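# Put the blue foam block, or else the box, on the counter

## Task

Check the room floor for a blue foam block. If one is there, move it onto the counter; if none is there, move the cardboard box onto the counter. Nothing other than that one object may end up on the counter. The object must stay on the counter by itself once the robot lets go, so it cannot count if the robot is still holding it in place. The robot must not fall over or be left leaning.

## Robot and tools

ROBOT. A Hello Robot Stretch 4, about 1.6 m tall, with a single arm. It has an omni-wheel base whose rim is at most 0.23 m from the base origin, a lift that rides up a mast, a telescoping arm that reaches straight out, a wrist with yaw, pitch and roll joints, and a two-finger gripper. There is only one arm, so every command covers the whole robot.

FRAMES. The base frame sits on the floor under the middle of the base: x ahead, y to the left, z up. hand_pose is reported in this frame and marks the point between the fingers, 0.015 m short of the tips. When all wrist joints read zero, its axes line up with the base axes. The printed hand position is only approximate. The odometry frame is where the base frame was when the scene began. base_odometry comes from wheel counting, so slipping shows up as false travel. Its heading runs from -3.142 to 3.142, positive to the left.

execute_actions. Arguments: "actions", a list holding one action or nothing, and "cameras", a list of camera names (head_camera, head_left_camera, head_right_camera, wrist_camera, or "all"). Leaving cameras out or using ["all"] returns every image, and [] returns none. An empty actions list just reports state and images. An action may contain "base", "joints", or both, plus optional "pace" and "contact_limits". The other form is {"end_of_arm": "enable_torque"} by itself, which powers up any wrist or gripper motor that shut down and makes it hold its current place. All motions in one action begin together and may end at different times.

"base" takes exactly one key, and each is a relative move from where the base last reported itself. translate_m drives straight ahead (positive) or back, -2 to 2 metres. strafe_m slides sideways, positive to the left, -2 to 2 metres. rotate_rad turns in place, positive counter-clockwise seen from above, -3.2 to 3.2 radians.

"joints" gives absolute targets by name, not offsets. lift_m runs 0 to 1.2 m. arm_m is the extension, 0 to 0.55 m. wrist_yaw_rad runs -1.134 to 4.276: 0 points ahead, positive turns left, and 3.14 is folded back. Above 3.4 the arm may block it. wrist_pitch_rad runs -1.117 to 4.259: 0 is level and 1.57 points straight down. wrist_roll_rad runs -1.117 to 4.259; at 0 the fingers are level with each other, and positive turns the gripper clockwise as seen from behind. gripper_m is the finger gap, 0 to 0.08 m. A joint counts as done within ±0.004 for lift and arm, ±0.02 for yaw and roll, ±0.05 for pitch and ±0.002 for the gripper. Joint targets outside their range are clipped and the result says so. Any other bad value or unknown key rejects the whole call and nothing moves. One action lasts at most 15 s.

"pace" is "slow", "default", "fast" or "max". The base then drives at up to 0.1, 0.3, 0.4 or 0.6 m/s and turns at up to 1, 2, 3 or 4 rad/s. With the lift above 0.2 m these caps shrink, down to 0.3 m/s and 1 rad/s at 1.2 m. "contact_limits" accepts only arm_m, from 0 (lightest) to 0.75 (hardest), with 0.5 as the default. It sets how much force the arm may use before it stops.

To unfold the wrist at the start, send lift_m 0.4 and wrist_yaw_rad 0 together. To grip, send a gripper_m smaller than the object's width. After a grip, "off_target" means something is held between the fingers. A joint or the base left out of an action may still be pushing toward an earlier target.

wait takes "seconds", 0 to 10, and returns the same state and images. zoom_image takes "camera" and "region" [x0, y0, x1, y1] in that camera's pixels, with (0,0) at the top-left and at most 504 by 504. It works on the most recent full image. read_manual returns only licence texts. finished_scene takes "scene" (1 or 2) and ends that scene for good. The result reports success and gives the next task. Replying without a tool call ends every remaining scene. If a result reports a stop, the later calls in that same reply are skipped.

RESULTS. base_status and joint_status show how each motion ended. "done" for the base means the wheels finished turning, even if they slipped. off_target means the part stopped short of its target. contact_stop_at_<key> means it hit something; lift, arm or wheels then go slack. limit_stop_at_<name> means a built-in limit stopped it. limit_stop_at_tilt means the lean passed 6 degrees. limit_stop_at_own_body is a self-collision stop, which is likely with pitch below -0.2 combined with roll below -0.4 or above 4. torque_fault means a wrist or gripper motor went limp and needs enable_torque. on_its_own lists what the robot did without being commanded; in it, "held at" is a target, not a measured position. lidar_m gives 12 distances in metres in 30-degree sectors, counter-clockwise from straight ahead (4th left, 7th behind, 10th right). "-" means nothing seen, or something closer than 0.25 m. It covers heights from about 0.15 m up to the robot's height. wrist_depth_mm is a 7x7 grid of depths in mm (100-2000). turned_by_wheels and turned_by_imu differing by more than about 0.1 rad suggests a collision or slip. base_tilt is in degrees, with forward and right positive. motor_effort is a percentage with the peak shown in brackets; for the wheels, positive turns the base right.

CAMERAS. head_camera looks ahead and down from the top of the mast; turn the base to look elsewhere. The head_left and head_right fisheyes look more steeply down and show the base and arm. wrist_camera looks along the fingers.

AVOID. Never turn or drive carrying over 1 kg with arm_m above 0.2, especially at fast paces. Avoid steady hard pushes or pulls, particularly with the gripper high. Don't press the gripper into things, since that can fault the wrist. Don't drop, slam or knock objects off. Make sure the object rests on the counter by itself before finishing. Loose objects may occasionally get nudged. Shorter robot motion time is better.

Each tool is called in YAML: its name, and indented under it one key for each argument.

## Session

execute_actions:
  actions: []

Scene clock: 0.00 s.
base_odometry: x=+0.000 y=+0.000 heading=+0.000 (m, m, rad; odometry frame)
turned_by_wheels: +0.000 (rad since the last result)
turned_by_imu: +0.000 (rad since the last result)
base_tilt: forward=+0.0 right=-0.8 (deg)
lidar_m: 1.17 0.79 0.72 0.76 1.73 1.58 1.67 2.17 1.55 1.34 1.74 2.11
base_status: not commanded
joint_positions: lift_m=+0.138 arm_m=-0.001 wrist_yaw_rad=+3.132 wrist_pitch_rad=+0.004 wrist_roll_rad=+0.006 gripper_m=+0.040
joint_status: not commanded
motor_effort: lift_m=+19 arm_m=+0 wrist_yaw_rad=-1 wrist_pitch_rad=-10 wrist_roll_rad=+0 gripper_m=-1 wheel_0=-1 wheel_1=+1 wheel_2=+0 (%)
hand_pose: x=-0.0417 y=+0.0894 z=+0.3153 quat_wxyz=(+0.005, -0.002, +0.003, +1.000) (m; base frame)
wrist_depth_mm: - 135 1983 1863 1661 1537 1397 / - 126 244 1863 1661 1464 1366 / - 130 198 1863 1661 1499 1397 / 135 138 1983 1863 1661 1499 1397 / 1576 1921 1921 1863 1618 1464 1366 / 960 1098 163 1008 1138 1138 1098 / - - 466 798 - 798 768
pictures: head_camera, head_left_camera, head_right_camera, wrist_camera
Images, in order (width x height): head_camera 420x560, head_left_camera 420x672, head_right_camera 420x672, wrist_camera 616x392.

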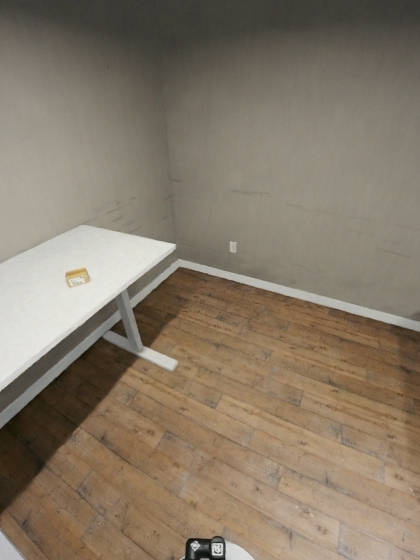

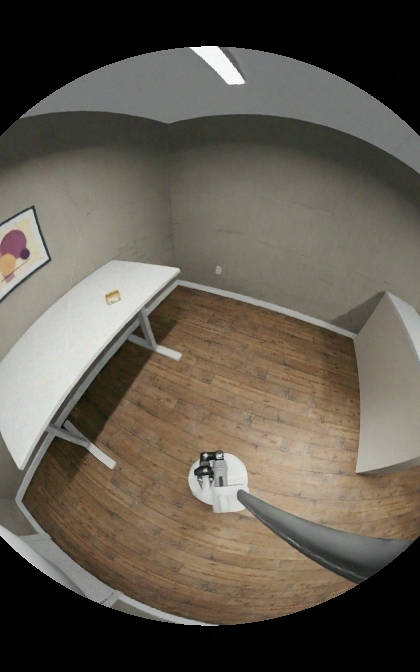

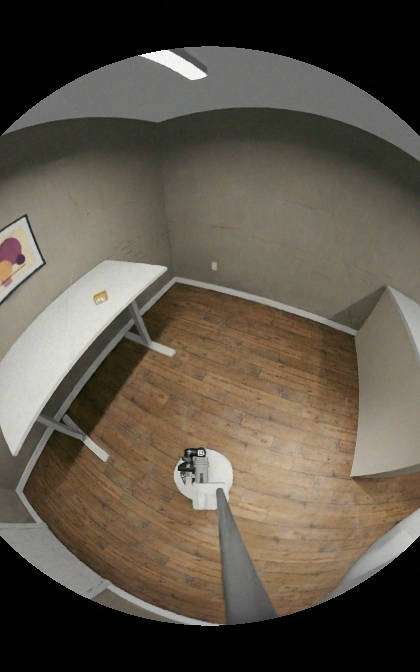

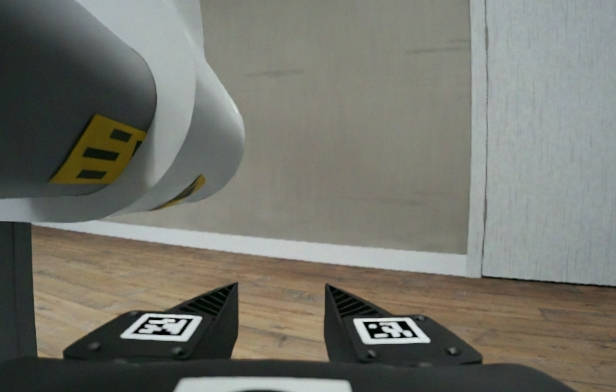

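execute_actions:
  actions:
    - {"base": {"rotate_rad": -1.9}, "joints": {"lift_m": 0.2}, "pace": "fast"}

Scene clock: 3.03 s.
base_odometry: x=+0.000 y=+0.000 heading=-1.899 (m, m, rad; odometry frame)
turned_by_wheels: -1.899 (rad since the last result)
turned_by_imu: -1.863 (rad since the last result)
base_tilt: forward=-0.1 right=-0.7 (deg)
lidar_m: 1.33 1.43 2.14 2.11 0.95 0.76 0.74 0.79 1.62 1.59 1.76 2.66
base_status: done
joint_positions: lift_m=+0.200 arm_m=-0.001 wrist_yaw_rad=+3.132 wrist_pitch_rad=+0.004 wrist_roll_rad=+0.006 gripper_m=+0.040
joint_status: all done
motor_effort: lift_m=+23(25) arm_m=+0(0) wrist_yaw_rad=+3(1) wrist_pitch_rad=-10(10) wrist_roll_rad=+0(0) gripper_m=-1(1) wheel_0=+5(9) wheel_1=+4(14) wheel_2=+3(12) (%)
hand_pose: x=-0.0417 y=+0.0894 z=+0.3771 quat_wxyz=(+0.005, -0.002, +0.003, +1.000) (m; base frame)
wrist_depth_mm: - 135 1138 1160 1118 1098 1078 / - 126 244 1618 1618 1576 1205 / - 130 198 1618 1618 1576 1366 / 135 138 1661 1708 1618 1576 1537 / 1808 1708 1661 1661 1618 1618 1576 / 1138 1281 163 1160 1336 1308 1160 / - - 535 946 - 946 891
pictures: head_camera, head_left_camera, head_right_camera, wrist_camera
Images, in order (width x height): head_camera 420x560, head_left_camera 420x672, head_right_camera 420x672, wrist_camera 616x392.

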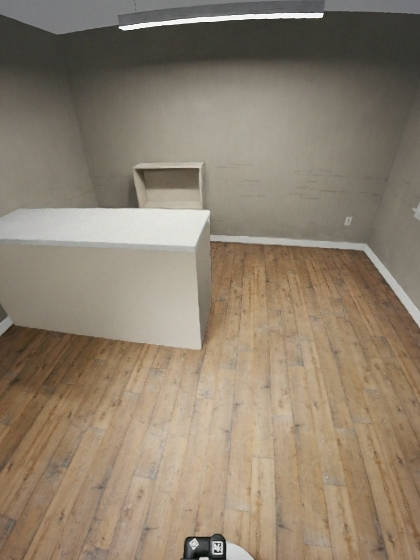

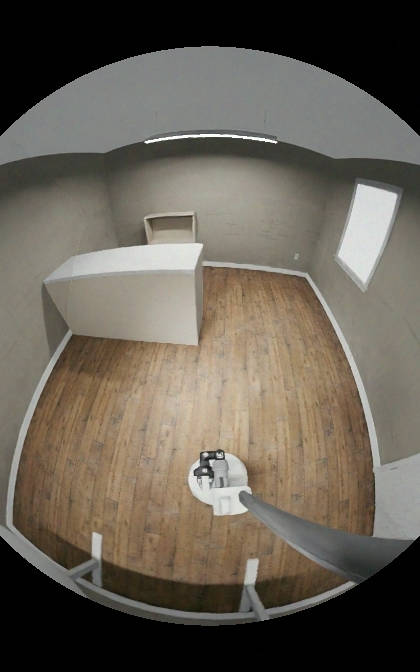

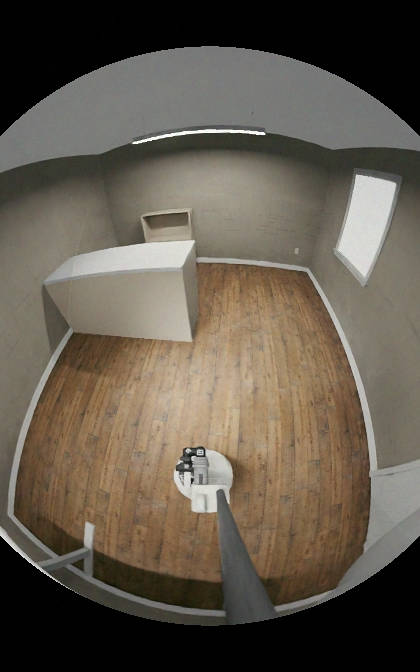

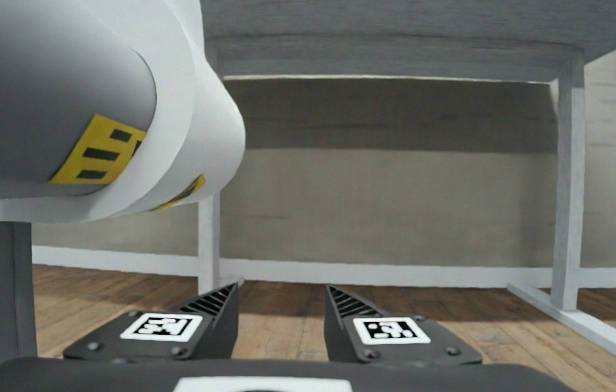

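execute_actions:
  actions:
    - {"base": {"rotate_rad": -0.33}, "pace": "fast"}
  cameras: []

execute_actions:
  actions:
    - {"base": {"translate_m": 2.0}, "pace": "max"}

Scene clock: 6.27 s.
base_odometry: x=+0.000 y=+0.000 heading=-2.229 (m, m, rad; odometry frame)
turned_by_wheels: -0.330 (rad since the last result)
turned_by_imu: -0.322 (rad since the last result)
base_tilt: forward=-0.1 right=-0.7 (deg)
lidar_m: 3.21 1.32 1.58 2.14 2.13 0.86 0.72 0.73 1.74 1.60 1.61 1.93
base_status: done
joint_positions: lift_m=+0.200 arm_m=-0.001 wrist_yaw_rad=+3.132 wrist_pitch_rad=+0.004 wrist_roll_rad=+0.006 gripper_m=+0.040
joint_status: not commanded
motor_effort: lift_m=+22(23) arm_m=-1(0) wrist_yaw_rad=+0(1) wrist_pitch_rad=-9(10) wrist_roll_rad=-1(1) gripper_m=-1(1) wheel_0=+3(8) wheel_1=+2(12) wheel_2=+1(12) (%)
hand_pose: x=-0.0417 y=+0.0894 z=+0.3771 quat_wxyz=(+0.005, -0.002, +0.003, +1.000) (m; base frame)
wrist_depth_mm: - 136 1118 1138 1118 1118 - / - 126 244 1661 1708 - - / - 130 198 1708 1808 1983 - / 136 138 1618 1708 1808 1983 - / 1464 1537 1618 1756 1808 1921 - / 1078 1205 163 1182 1308 1336 1281 / - - 539 946 - 931 904
pictures: none
No camera images: the call's "cameras" was empty. Leave "cameras" out to get every camera's image.

Scene clock: 11.10 s.
base_odometry: x=-1.222 y=-1.583 heading=-2.228 (m, m, rad; odometry frame)
turned_by_wheels: +0.001 (rad since the last result)
turned_by_imu: +0.002 (rad since the last result)
base_tilt: forward=-0.1 right=-0.8 (deg)
lidar_m: 1.22 1.26 1.34 0.77 0.65 0.80 3.47 2.24 1.40 1.17 1.18 1.43
base_status: done
joint_positions: lift_m=+0.200 arm_m=-0.001 wrist_yaw_rad=+3.132 wrist_pitch_rad=+0.004 wrist_roll_rad=+0.006 gripper_m=+0.040
joint_status: not commanded
motor_effort: lift_m=+22(23) arm_m=+0(0) wrist_yaw_rad=+0(0) wrist_pitch_rad=-8(10) wrist_roll_rad=+0(0) gripper_m=-1(1) wheel_0=+3(15) wheel_1=+3(11) wheel_2=+4(19) (%)
hand_pose: x=-0.0417 y=+0.0894 z=+0.3772 quat_wxyz=(+0.005, -0.002, +0.003, +1.000) (m; base frame)
wrist_depth_mm: - 136 - - - 866 654 / - 126 245 - - 854 668 / - 131 199 - - 866 668 / 135 138 - - - 854 668 / 1808 - - - - 854 661 / 1118 1281 163 1182 1281 854 661 / - - 539 931 - 798 640
pictures: head_camera, head_left_camera, head_right_camera, wrist_camera
Images, in order (width x height): head_camera 420x560, head_left_camera 420x672, head_right_camera 420x672, wrist_camera 616x392.

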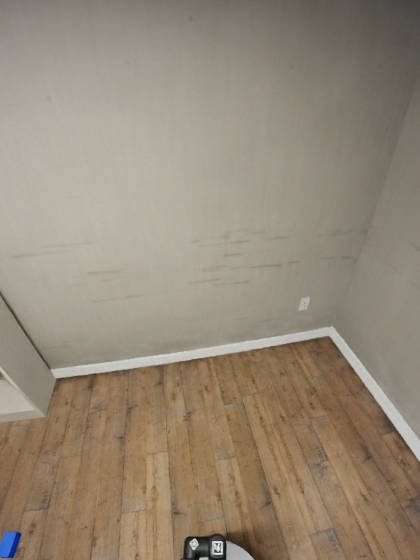

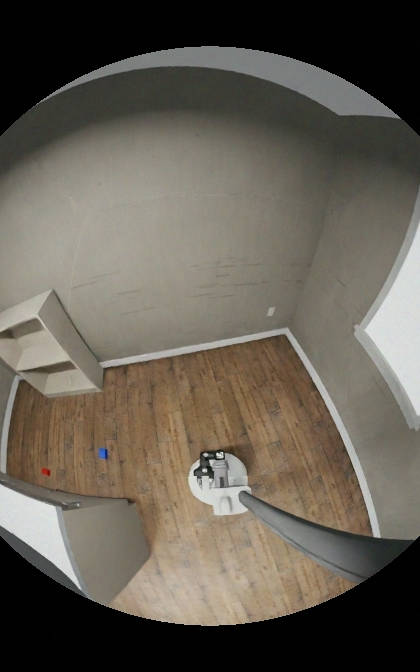

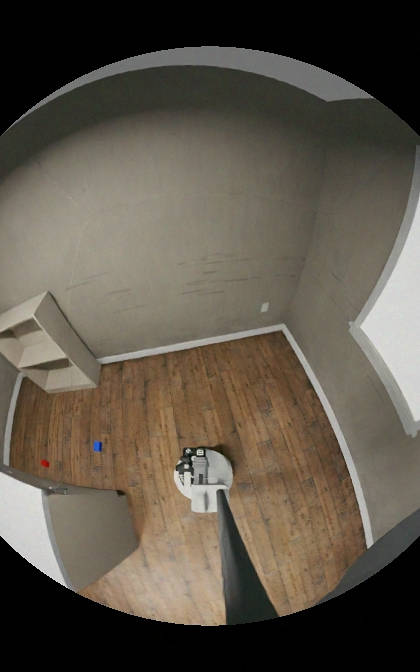

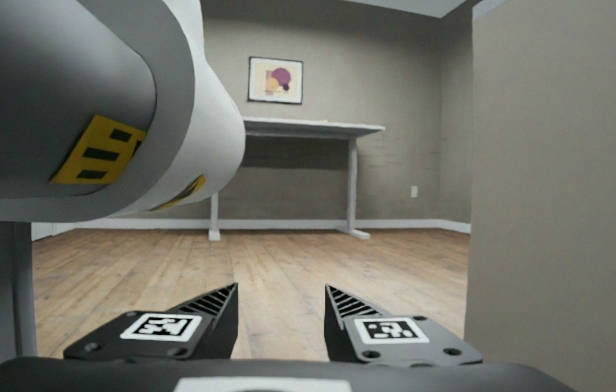

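execute_actions:
  actions:
    - {"base": {"rotate_rad": 1.55}, "joints": {"lift_m": 0.4, "wrist_yaw_rad": 0, "gripper_m": 0.08}, "pace": "fast"}

Scene clock: 19.57 s.
base_odometry: x=-1.222 y=-1.583 heading=-0.679 (m, m, rad; odometry frame)
turned_by_wheels: +1.549 (rad since the last result)
turned_by_imu: +1.522 (rad since the last result)
base_tilt: forward=-0.1 right=-0.7 (deg)
lidar_m: 2.51 0.68 0.78 2.71 2.32 1.40 1.16 1.17 1.43 1.24 1.26 1.35
base_status: done
joint_positions: lift_m=+0.400 arm_m=-0.001 wrist_yaw_rad=+0.000 wrist_pitch_rad=+0.004 wrist_roll_rad=+0.006 gripper_m=+0.080
joint_status: all done
motor_effort: lift_m=+23(25) arm_m=+0(0) wrist_yaw_rad=-1(6) wrist_pitch_rad=-11(10) wrist_roll_rad=+0(0) gripper_m=+0(1) wheel_0=-5(12) wheel_1=-4(11) wheel_2=-3(14) (%)
hand_pose: x=+0.3829 y=-0.0873 z=+0.5771 quat_wxyz=(+1.000, +0.003, +0.002, +0.000) (m; base frame)
wrist_depth_mm: 449 - - - - 1499 1025 / 449 854 - - - 1336 946 / 462 946 - - 1756 1499 931 / 466 960 - - 1708 1397 960 / 462 960 - - 1708 1464 946 / 424 129 1618 1863 160 1336 976 / - - 1336 1397 137 - -
pictures: head_camera, head_left_camera, head_right_camera, wrist_camera
Images, in order (width x height): head_camera 420x560, head_left_camera 420x672, head_right_camera 420x672, wrist_camera 616x392.

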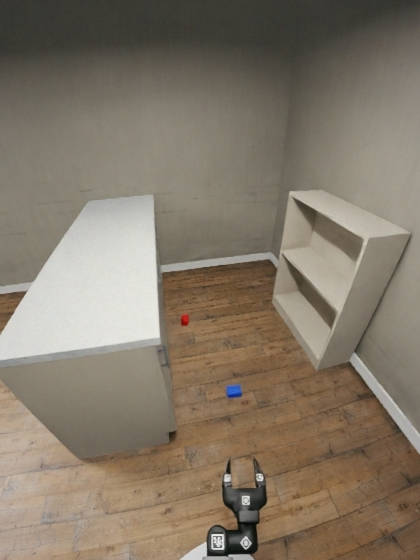

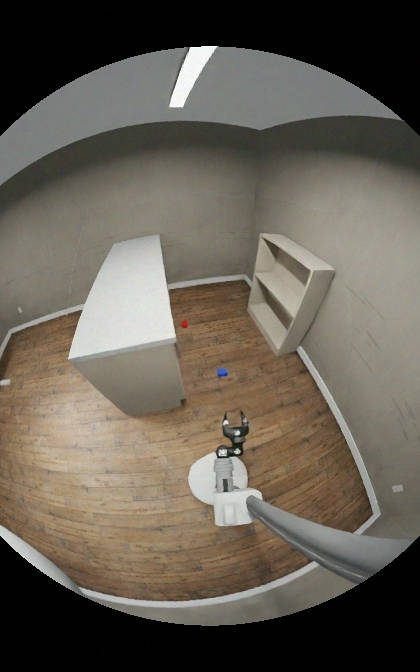

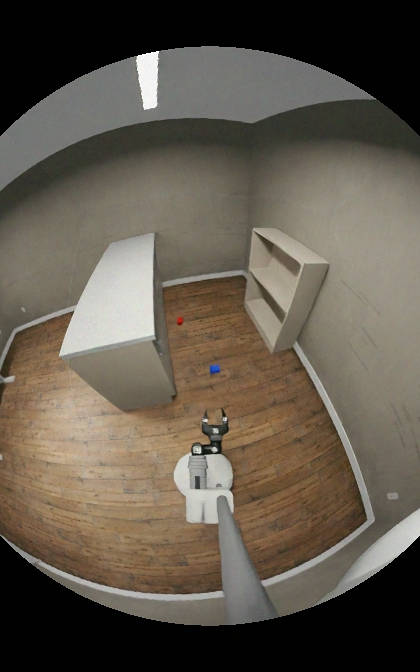

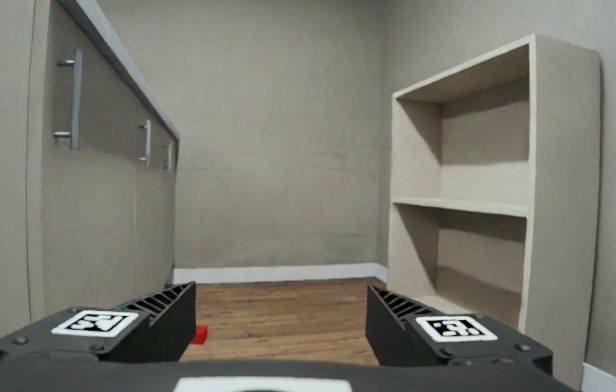

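zoom_image:
  camera: "head_camera"
  region: [150, 340, 310, 520]

Region (150, 340, 310, 520) of head_camera's 420x560 image, scaled by 2.800, with more detail than that image has.

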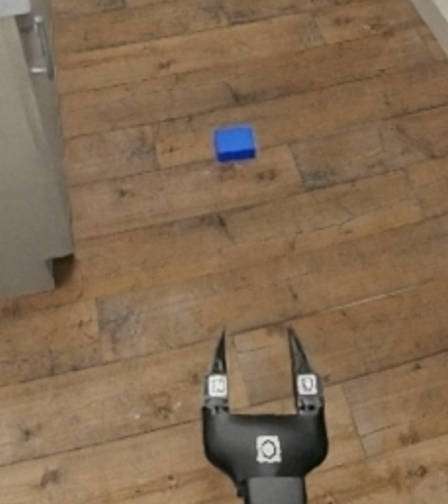

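execute_actions:
  actions:
    - {"base": {"translate_m": 0.4}, "joints": {"lift_m": 0.3, "arm_m": 0.42, "wrist_pitch_rad": 1.57, "wrist_roll_rad": 1.57}, "pace": "fast"}

Scene clock: 27.60 s.
base_odometry: x=-0.911 y=-1.834 heading=-0.678 (m, m, rad; odometry frame)
turned_by_wheels: +0.001 (rad since the last result)
turned_by_imu: +0.002 (rad since the last result)
base_tilt: forward=-0.1 right=-0.7 (deg)
lidar_m: 2.13 0.32 0.35 0.66 2.83 1.87 1.58 1.56 1.34 1.15 1.06 1.02
base_status: done
joint_positions: lift_m=+0.300 arm_m=+0.418 wrist_yaw_rad=+0.000 wrist_pitch_rad=+1.570 wrist_roll_rad=+1.569 gripper_m=+0.080
joint_status: all done
motor_effort: lift_m=+14(19) arm_m=+9(9) wrist_yaw_rad=-1(0) wrist_pitch_rad=+1(8) wrist_roll_rad=+2(6) gripper_m=+0(0) wheel_0=+5(16) wheel_1=+5(9) wheel_2=-1(14) (%)
hand_pose: x=+0.5896 y=-0.0874 z=+0.2659 quat_wxyz=(+0.501, +0.500, +0.500, -0.499) (m; base frame)
wrist_depth_mm: 399 402 407 413 418 424 424 / 402 404 413 415 421 424 427 / 402 410 413 415 421 427 433 / 404 410 413 375 421 427 433 / 404 407 413 418 430 430 439 / 404 129 415 421 161 430 436 / - - 418 424 137 - -
pictures: head_camera, head_left_camera, head_right_camera, wrist_camera
Images, in order (width x height): head_camera 420x560, head_left_camera 420x672, head_right_camera 420x672, wrist_camera 616x392.

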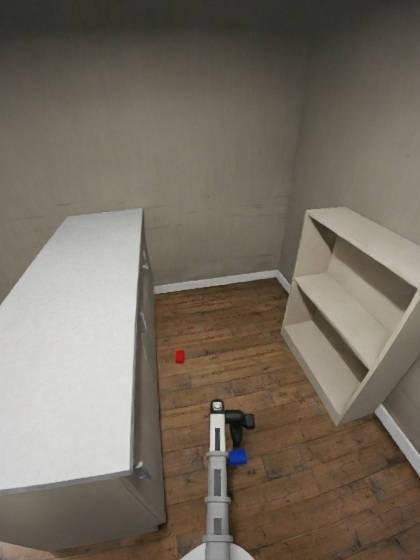

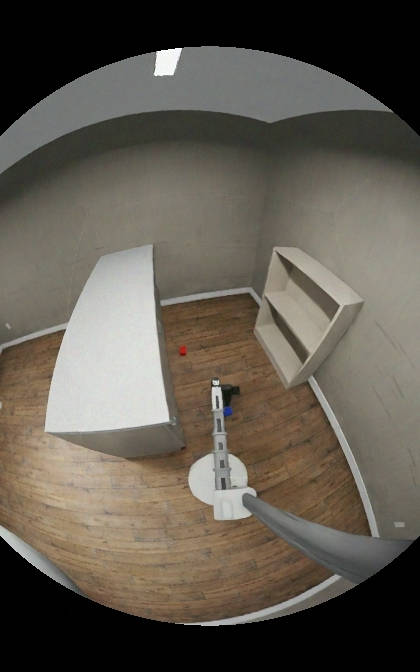

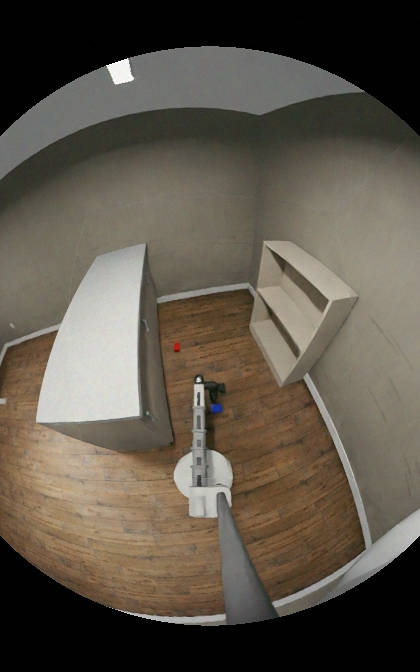

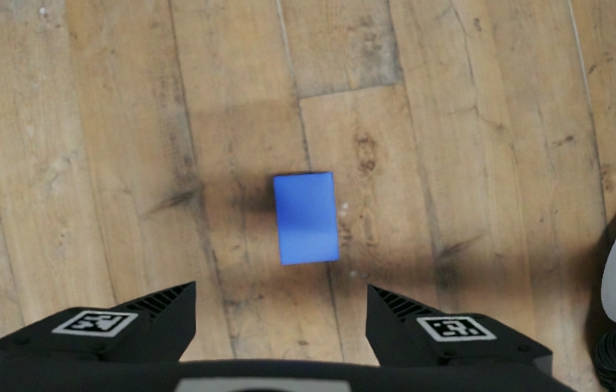

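execute_actions:
  actions:
    - {"base": {"strafe_m": -0.023}, "joints": {"lift_m": 0.115, "arm_m": 0.397, "wrist_roll_rad": 1.5}, "pace": "fast"}
  cameras: ["wrist_camera", "head_camera"]

Scene clock: 36.33 s.
base_odometry: x=-0.925 y=-1.852 heading=-0.678 (m, m, rad; odometry frame)
turned_by_wheels: +0.000 (rad since the last result)
turned_by_imu: +0.001 (rad since the last result)
base_tilt: forward=-0.1 right=-0.8 (deg)
lidar_m: 2.12 0.33 0.35 0.63 2.86 1.86 1.57 1.57 1.31 1.12 1.05 1.02
base_status: done
joint_positions: lift_m=+0.115 arm_m=+0.399 wrist_yaw_rad=+0.000 wrist_pitch_rad=+1.570 wrist_roll_rad=+1.501 gripper_m=+0.080
joint_status: all done
motor_effort: lift_m=+14(15) arm_m=-9(8) wrist_yaw_rad=+1(1) wrist_pitch_rad=-1(0) wrist_roll_rad=-2(4) gripper_m=+0(0) wheel_0=+1(15) wheel_1=-4(12) wheel_2=+0(1) (%)
hand_pose: x=+0.5696 y=-0.0874 z=+0.0809 quat_wxyz=(+0.517, +0.482, +0.517, -0.482) (m; base frame)
wrist_depth_mm: 220 224 226 229 232 234 - / 222 225 228 230 234 236 238 / 223 225 229 232 234 237 240 / 224 226 229 230 234 237 241 / 224 227 229 187 236 239 241 / 226 129 187 189 160 239 243 / - - 188 189 137 - -
pictures: head_camera, wrist_camera
Images, in order (width x height): head_camera 420x560, wrist_camera 616x392.

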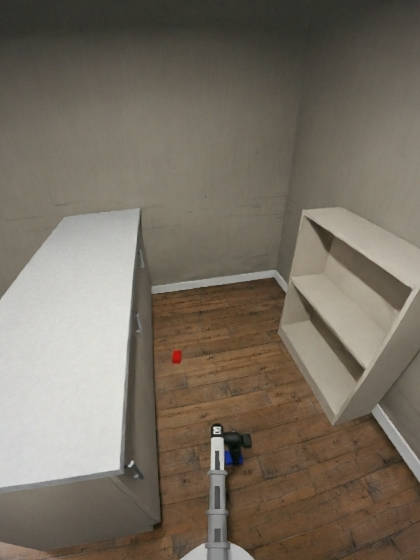

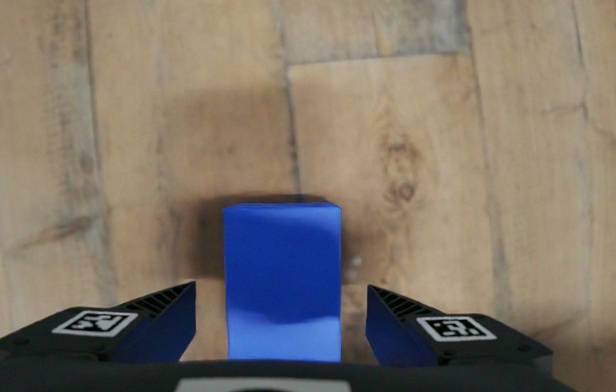

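execute_actions:
  actions:
    - {"joints": {"lift_m": 0.063}}
  cameras: ["wrist_camera"]

execute_actions:
  actions:
    - {"joints": {"gripper_m": 0.045}}
  cameras: ["wrist_camera"]

Scene clock: 38.67 s.
base_odometry: x=-0.925 y=-1.852 heading=-0.678 (m, m, rad; odometry frame)
turned_by_wheels: +0.000 (rad since the last result)
turned_by_imu: +0.001 (rad since the last result)
base_tilt: forward=+0.0 right=-0.8 (deg)
lidar_m: 2.12 0.32 0.35 0.64 2.84 1.85 1.58 1.56 1.28 1.15 1.06 1.00
base_status: not commanded
joint_positions: lift_m=+0.063 arm_m=+0.399 wrist_yaw_rad=+0.000 wrist_pitch_rad=+1.570 wrist_roll_rad=+1.501 gripper_m=+0.080
joint_status: all done
motor_effort: lift_m=+14(14) arm_m=-9(9) wrist_yaw_rad=+1(3) wrist_pitch_rad=-2(1) wrist_roll_rad=-2(1) gripper_m=+0(0) wheel_0=+2(2) wheel_1=-3(3) wheel_2=+0(0) (%)
hand_pose: x=+0.5696 y=-0.0874 z=+0.0289 quat_wxyz=(+0.517, +0.482, +0.517, -0.482) (m; base frame)
wrist_depth_mm: 171 173 175 178 180 182 - / 172 174 176 178 181 183 184 / 173 175 177 180 181 183 186 / 174 175 177 180 182 185 186 / 174 177 134 136 183 186 187 / 175 129 135 136 138 186 188 / - - 135 137 137 - -
pictures: wrist_camera
Images, in order (width x height): wrist_camera 616x392.

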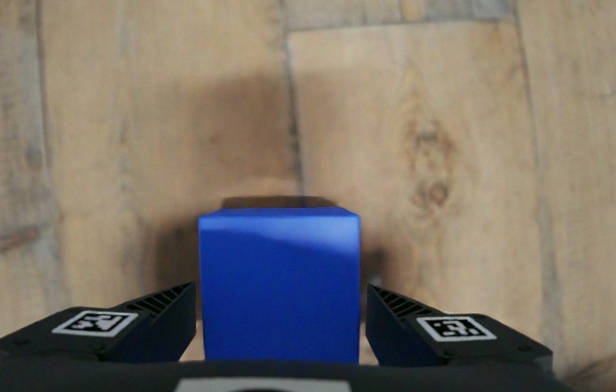

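Scene clock: 39.67 s.
base_odometry: x=-0.925 y=-1.852 heading=-0.678 (m, m, rad; odometry frame)
turned_by_wheels: +0.000 (rad since the last result)
turned_by_imu: +0.000 (rad since the last result)
base_tilt: forward=-0.1 right=-0.8 (deg)
lidar_m: 2.11 0.32 0.33 0.65 2.85 1.87 1.55 1.58 1.30 1.13 1.07 1.01
base_status: not commanded
joint_positions: lift_m=+0.063 arm_m=+0.399 wrist_yaw_rad=+0.000 wrist_pitch_rad=+1.570 wrist_roll_rad=+1.501 gripper_m=+0.058
joint_status: gripper_m off_target (ended at +0.058, target +0.045)
on_its_own: gripper_m is held at +0.053, not at your +0.045, by its contact guard: the fingers met something
motor_effort: lift_m=+14(14) arm_m=-9(9) wrist_yaw_rad=+2(0) wrist_pitch_rad=-2(2) wrist_roll_rad=-1(1) gripper_m=-35(36) wheel_0=+2(1) wheel_1=-3(3) wheel_2=+0(0) (%)
hand_pose: x=+0.5696 y=-0.0874 z=+0.0289 quat_wxyz=(+0.517, +0.482, +0.517, -0.482) (m; base frame)
wrist_depth_mm: 171 173 176 178 180 182 - / 172 174 177 178 180 183 185 / 174 174 177 179 182 183 186 / 173 175 177 180 182 185 187 / 174 177 134 135 183 185 187 / 175 176 135 136 137 186 189 / - - 135 136 - - -
pictures: wrist_camera
Images, in order (width x height): wrist_camera 616x392.

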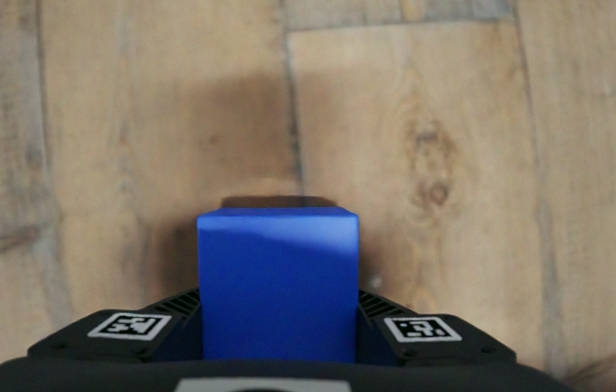

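execute_actions:
  actions:
    - {"joints": {"lift_m": 1.08, "arm_m": 0.52}, "pace": "max"}
  cameras: ["wrist_camera", "head_camera"]

Scene clock: 48.23 s.
base_odometry: x=-0.925 y=-1.852 heading=-0.678 (m, m, rad; odometry frame)
turned_by_wheels: +0.000 (rad since the last result)
turned_by_imu: +0.002 (rad since the last result)
base_tilt: forward=-0.1 right=-0.8 (deg)
lidar_m: 2.14 0.34 0.37 0.64 2.83 1.83 1.57 1.58 1.31 1.14 1.02 1.02
base_status: not commanded
joint_positions: lift_m=+1.080 arm_m=+0.518 wrist_yaw_rad=+0.000 wrist_pitch_rad=+1.570 wrist_roll_rad=+1.500 gripper_m=+0.058
joint_status: all done
on_its_own: gripper_m is held at +0.053, not at your +0.045, by its contact guard: the fingers met something
motor_effort: lift_m=+22(26) arm_m=+9(10) wrist_yaw_rad=+1(0) wrist_pitch_rad=-1(2) wrist_roll_rad=+0(2) gripper_m=-35(36) wheel_0=+2(1) wheel_1=-4(3) wheel_2=+0(0) (%)
hand_pose: x=+0.6895 y=-0.0874 z=+1.0453 quat_wxyz=(+0.518, +0.482, +0.517, -0.482) (m; base frame)
wrist_depth_mm: 1060 1138 1160 1182 1182 1205 1229 / 1160 1160 1138 1160 1205 1205 1229 / 1160 1160 1160 1182 1205 1229 1229 / 1138 1182 1205 1205 1205 1205 1229 / 1160 1182 134 136 1229 1025 1025 / 1182 1160 135 136 137 1025 1255 / - - 135 136 - - 1281
pictures: head_camera, wrist_camera
Images, in order (width x height): head_camera 420x560, wrist_camera 616x392.

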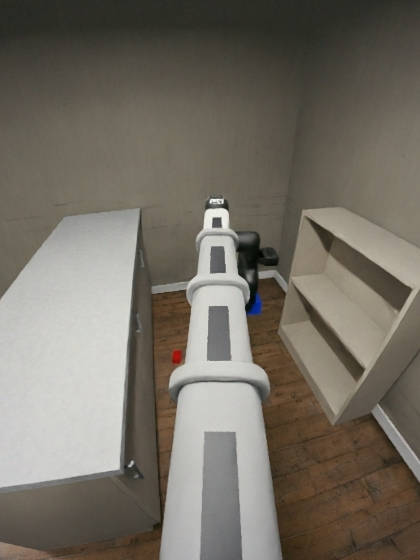

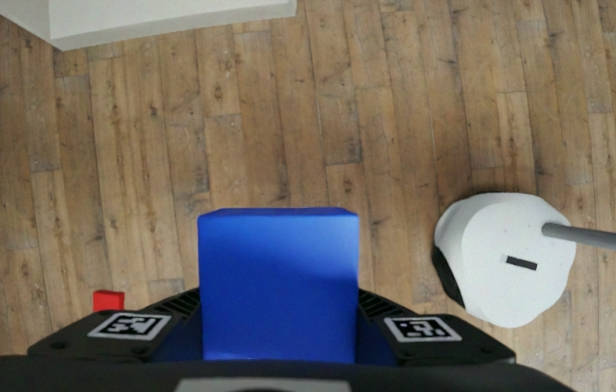

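execute_actions:
  actions:
    - {"base": {"rotate_rad": 0.9}, "pace": "default"}

Scene clock: 50.97 s.
base_odometry: x=-0.925 y=-1.852 heading=+0.221 (m, m, rad; odometry frame)
turned_by_wheels: +0.899 (rad since the last result)
turned_by_imu: +0.883 (rad since the last result)
base_tilt: forward=+0.0 right=-0.8 (deg)
lidar_m: 0.32 0.50 2.80 2.01 1.61 1.57 1.44 1.15 1.11 1.00 1.43 0.36
base_status: done
joint_positions: lift_m=+1.080 arm_m=+0.519 wrist_yaw_rad=+0.000 wrist_pitch_rad=+1.570 wrist_roll_rad=+1.500 gripper_m=+0.058
joint_status: not commanded
on_its_own: gripper_m is held at +0.053, not at your +0.045, by its contact guard: the fingers met something
motor_effort: lift_m=+22(22) arm_m=+8(8) wrist_yaw_rad=+2(1) wrist_pitch_rad=-1(2) wrist_roll_rad=-1(0) gripper_m=-35(36) wheel_0=-5(9) wheel_1=-5(10) wheel_2=-4(9) (%)
hand_pose: x=+0.6896 y=-0.0874 z=+1.0453 quat_wxyz=(+0.518, +0.482, +0.517, -0.482) (m; base frame)
wrist_depth_mm: 272 274 279 282 286 1205 1229 / 273 277 281 285 287 1229 1229 / 274 277 281 286 289 293 1255 / 277 279 283 286 290 294 297 / 276 281 135 136 293 297 298 / 279 281 135 136 137 296 301 / - - 135 137 - - 301
pictures: head_camera, head_left_camera, head_right_camera, wrist_camera
Images, in order (width x height): head_camera 420x560, head_left_camera 420x672, head_right_camera 420x672, wrist_camera 616x392.

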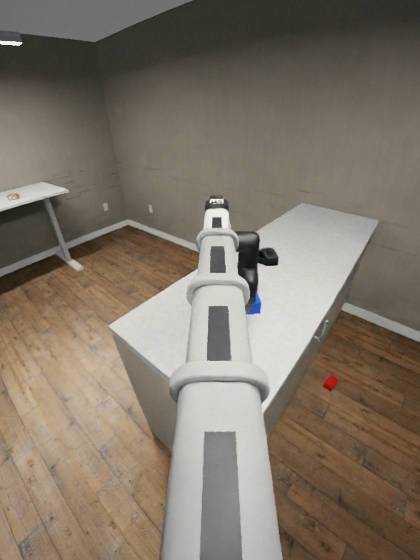

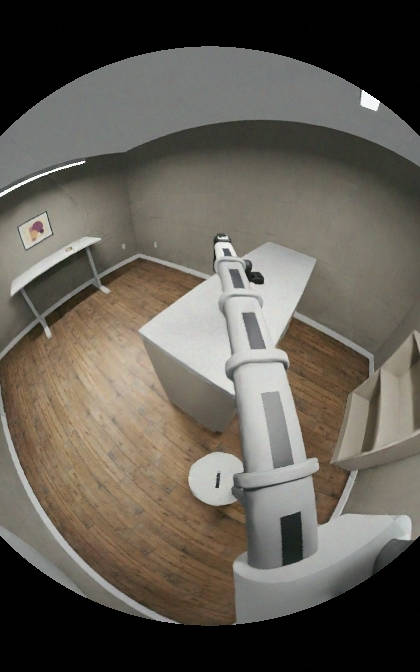

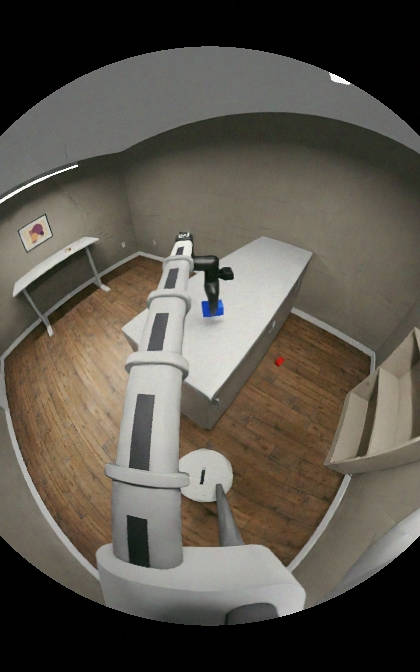

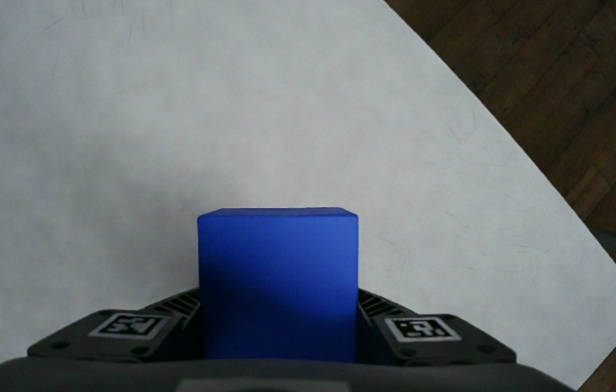

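execute_actions:
  actions:
    - {"joints": {"lift_m": 0.977}}
  cameras: ["wrist_camera"]

Scene clock: 53.57 s.
base_odometry: x=-0.925 y=-1.852 heading=+0.221 (m, m, rad; odometry frame)
turned_by_wheels: +0.000 (rad since the last result)
turned_by_imu: +0.001 (rad since the last result)
base_tilt: forward=-0.1 right=-0.7 (deg)
lidar_m: 0.32 0.51 2.80 2.04 1.60 1.58 1.45 1.15 1.12 1.03 1.45 0.36
base_status: not commanded
joint_positions: lift_m=+0.977 arm_m=+0.519 wrist_yaw_rad=+0.000 wrist_pitch_rad=+1.570 wrist_roll_rad=+1.500 gripper_m=+0.058
joint_status: all done
on_its_own: gripper_m is held at +0.053, not at your +0.045, by its contact guard: the fingers met something
motor_effort: lift_m=+14(20) arm_m=+8(8) wrist_yaw_rad=+2(1) wrist_pitch_rad=-1(2) wrist_roll_rad=-1(0) gripper_m=-35(35) wheel_0=-5(5) wheel_1=-5(5) wheel_2=-4(4) (%)
hand_pose: x=+0.6896 y=-0.0874 z=+0.9429 quat_wxyz=(+0.518, +0.482, +0.517, -0.482) (m; base frame)
wrist_depth_mm: 175 177 179 181 185 186 1118 / 176 177 180 182 184 187 189 / 176 179 181 183 185 187 189 / 177 179 181 183 187 189 190 / 178 180 134 135 187 189 191 / 178 180 134 136 137 190 192 / - - 135 137 - - -
pictures: wrist_camera
Images, in order (width x height): wrist_camera 616x392.

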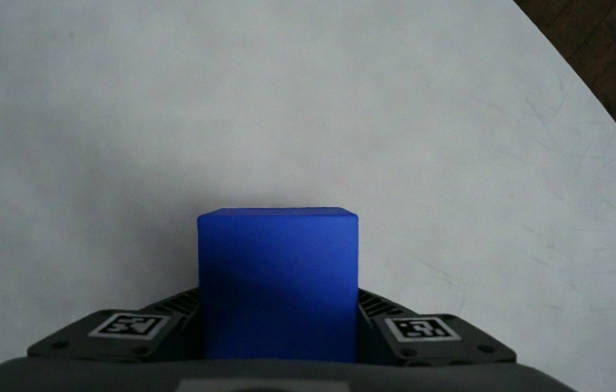

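execute_actions:
  actions:
    - {"joints": {"lift_m": 0.974, "gripper_m": 0.08}}
  cameras: ["wrist_camera"]

execute_actions:
  actions:
    - {"joints": {"lift_m": 1.06}, "pace": "fast"}
  cameras: ["wrist_camera", "head_right_camera"]

Scene clock: 56.07 s.
base_odometry: x=-0.925 y=-1.852 heading=+0.221 (m, m, rad; odometry frame)
turned_by_wheels: +0.000 (rad since the last result)
turned_by_imu: +0.001 (rad since the last result)
base_tilt: forward=+0.0 right=-0.8 (deg)
lidar_m: 0.35 0.50 2.81 2.06 1.61 1.57 1.42 1.14 1.12 1.02 1.39 0.37
base_status: not commanded
joint_positions: lift_m=+0.974 arm_m=+0.519 wrist_yaw_rad=+0.000 wrist_pitch_rad=+1.570 wrist_roll_rad=+1.500 gripper_m=+0.080
joint_status: all done
motor_effort: lift_m=+14(14) arm_m=+8(8) wrist_yaw_rad=+0(1) wrist_pitch_rad=-1(0) wrist_roll_rad=-1(2) gripper_m=+0(33) wheel_0=-5(5) wheel_1=-5(5) wheel_2=-4(4) (%)
hand_pose: x=+0.6896 y=-0.0874 z=+0.9399 quat_wxyz=(+0.518, +0.482, +0.517, -0.482) (m; base frame)
wrist_depth_mm: 172 174 176 178 180 183 1118 / 173 175 177 180 181 183 185 / 174 176 177 180 182 184 186 / 175 177 178 180 182 185 187 / 175 177 135 136 183 186 189 / 175 129 136 137 139 187 190 / - - 136 137 136 - -
pictures: wrist_camera
Images, in order (width x height): wrist_camera 616x392.

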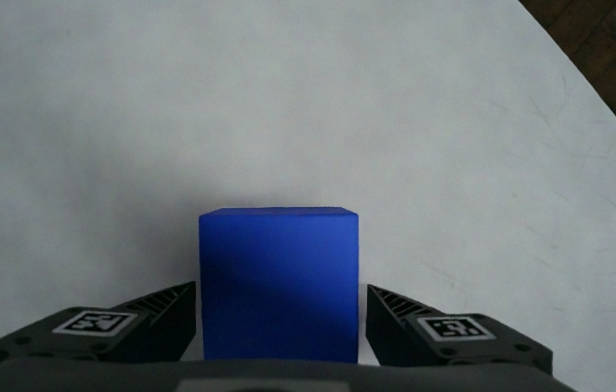

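Scene clock: 57.17 s.
base_odometry: x=-0.925 y=-1.852 heading=+0.221 (m, m, rad; odometry frame)
turned_by_wheels: +0.000 (rad since the last result)
turned_by_imu: +0.000 (rad since the last result)
base_tilt: forward=-0.1 right=-0.8 (deg)
lidar_m: 0.32 0.52 2.80 2.03 1.59 1.57 1.45 1.15 1.13 1.00 1.40 0.40
base_status: not commanded
joint_positions: lift_m=+1.060 arm_m=+0.519 wrist_yaw_rad=+0.000 wrist_pitch_rad=+1.570 wrist_roll_rad=+1.500 gripper_m=+0.080
joint_status: all done
motor_effort: lift_m=+23(25) arm_m=+8(8) wrist_yaw_rad=+1(1) wrist_pitch_rad=-1(2) wrist_roll_rad=-1(1) gripper_m=+0(0) wheel_0=-6(5) wheel_1=-5(5) wheel_2=-4(4) (%)
hand_pose: x=+0.6896 y=-0.0874 z=+1.0252 quat_wxyz=(+0.518, +0.482, +0.517, -0.482) (m; base frame)
wrist_depth_mm: 254 256 259 262 266 1205 1205 / 254 258 259 264 267 1229 1205 / 254 257 263 266 270 272 1205 / 257 258 263 265 270 272 277 / 258 260 264 222 271 274 276 / 257 129 221 224 160 274 278 / - - 265 270 137 - -
pictures: head_right_camera, wrist_camera
Images, in order (width x height): head_right_camera 420x672, wrist_camera 616x392.

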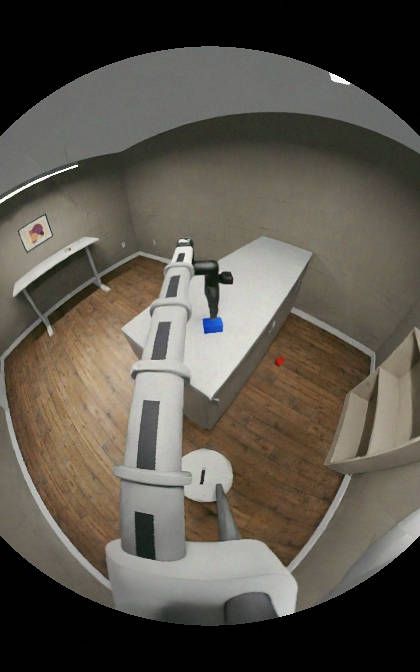

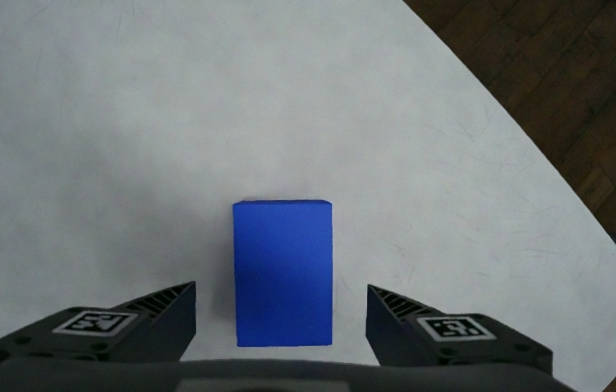

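The blue block is resting on the counter and the gripper is clear of it.

finished_scene:
  scene: 1

The scene is finished: the task was done.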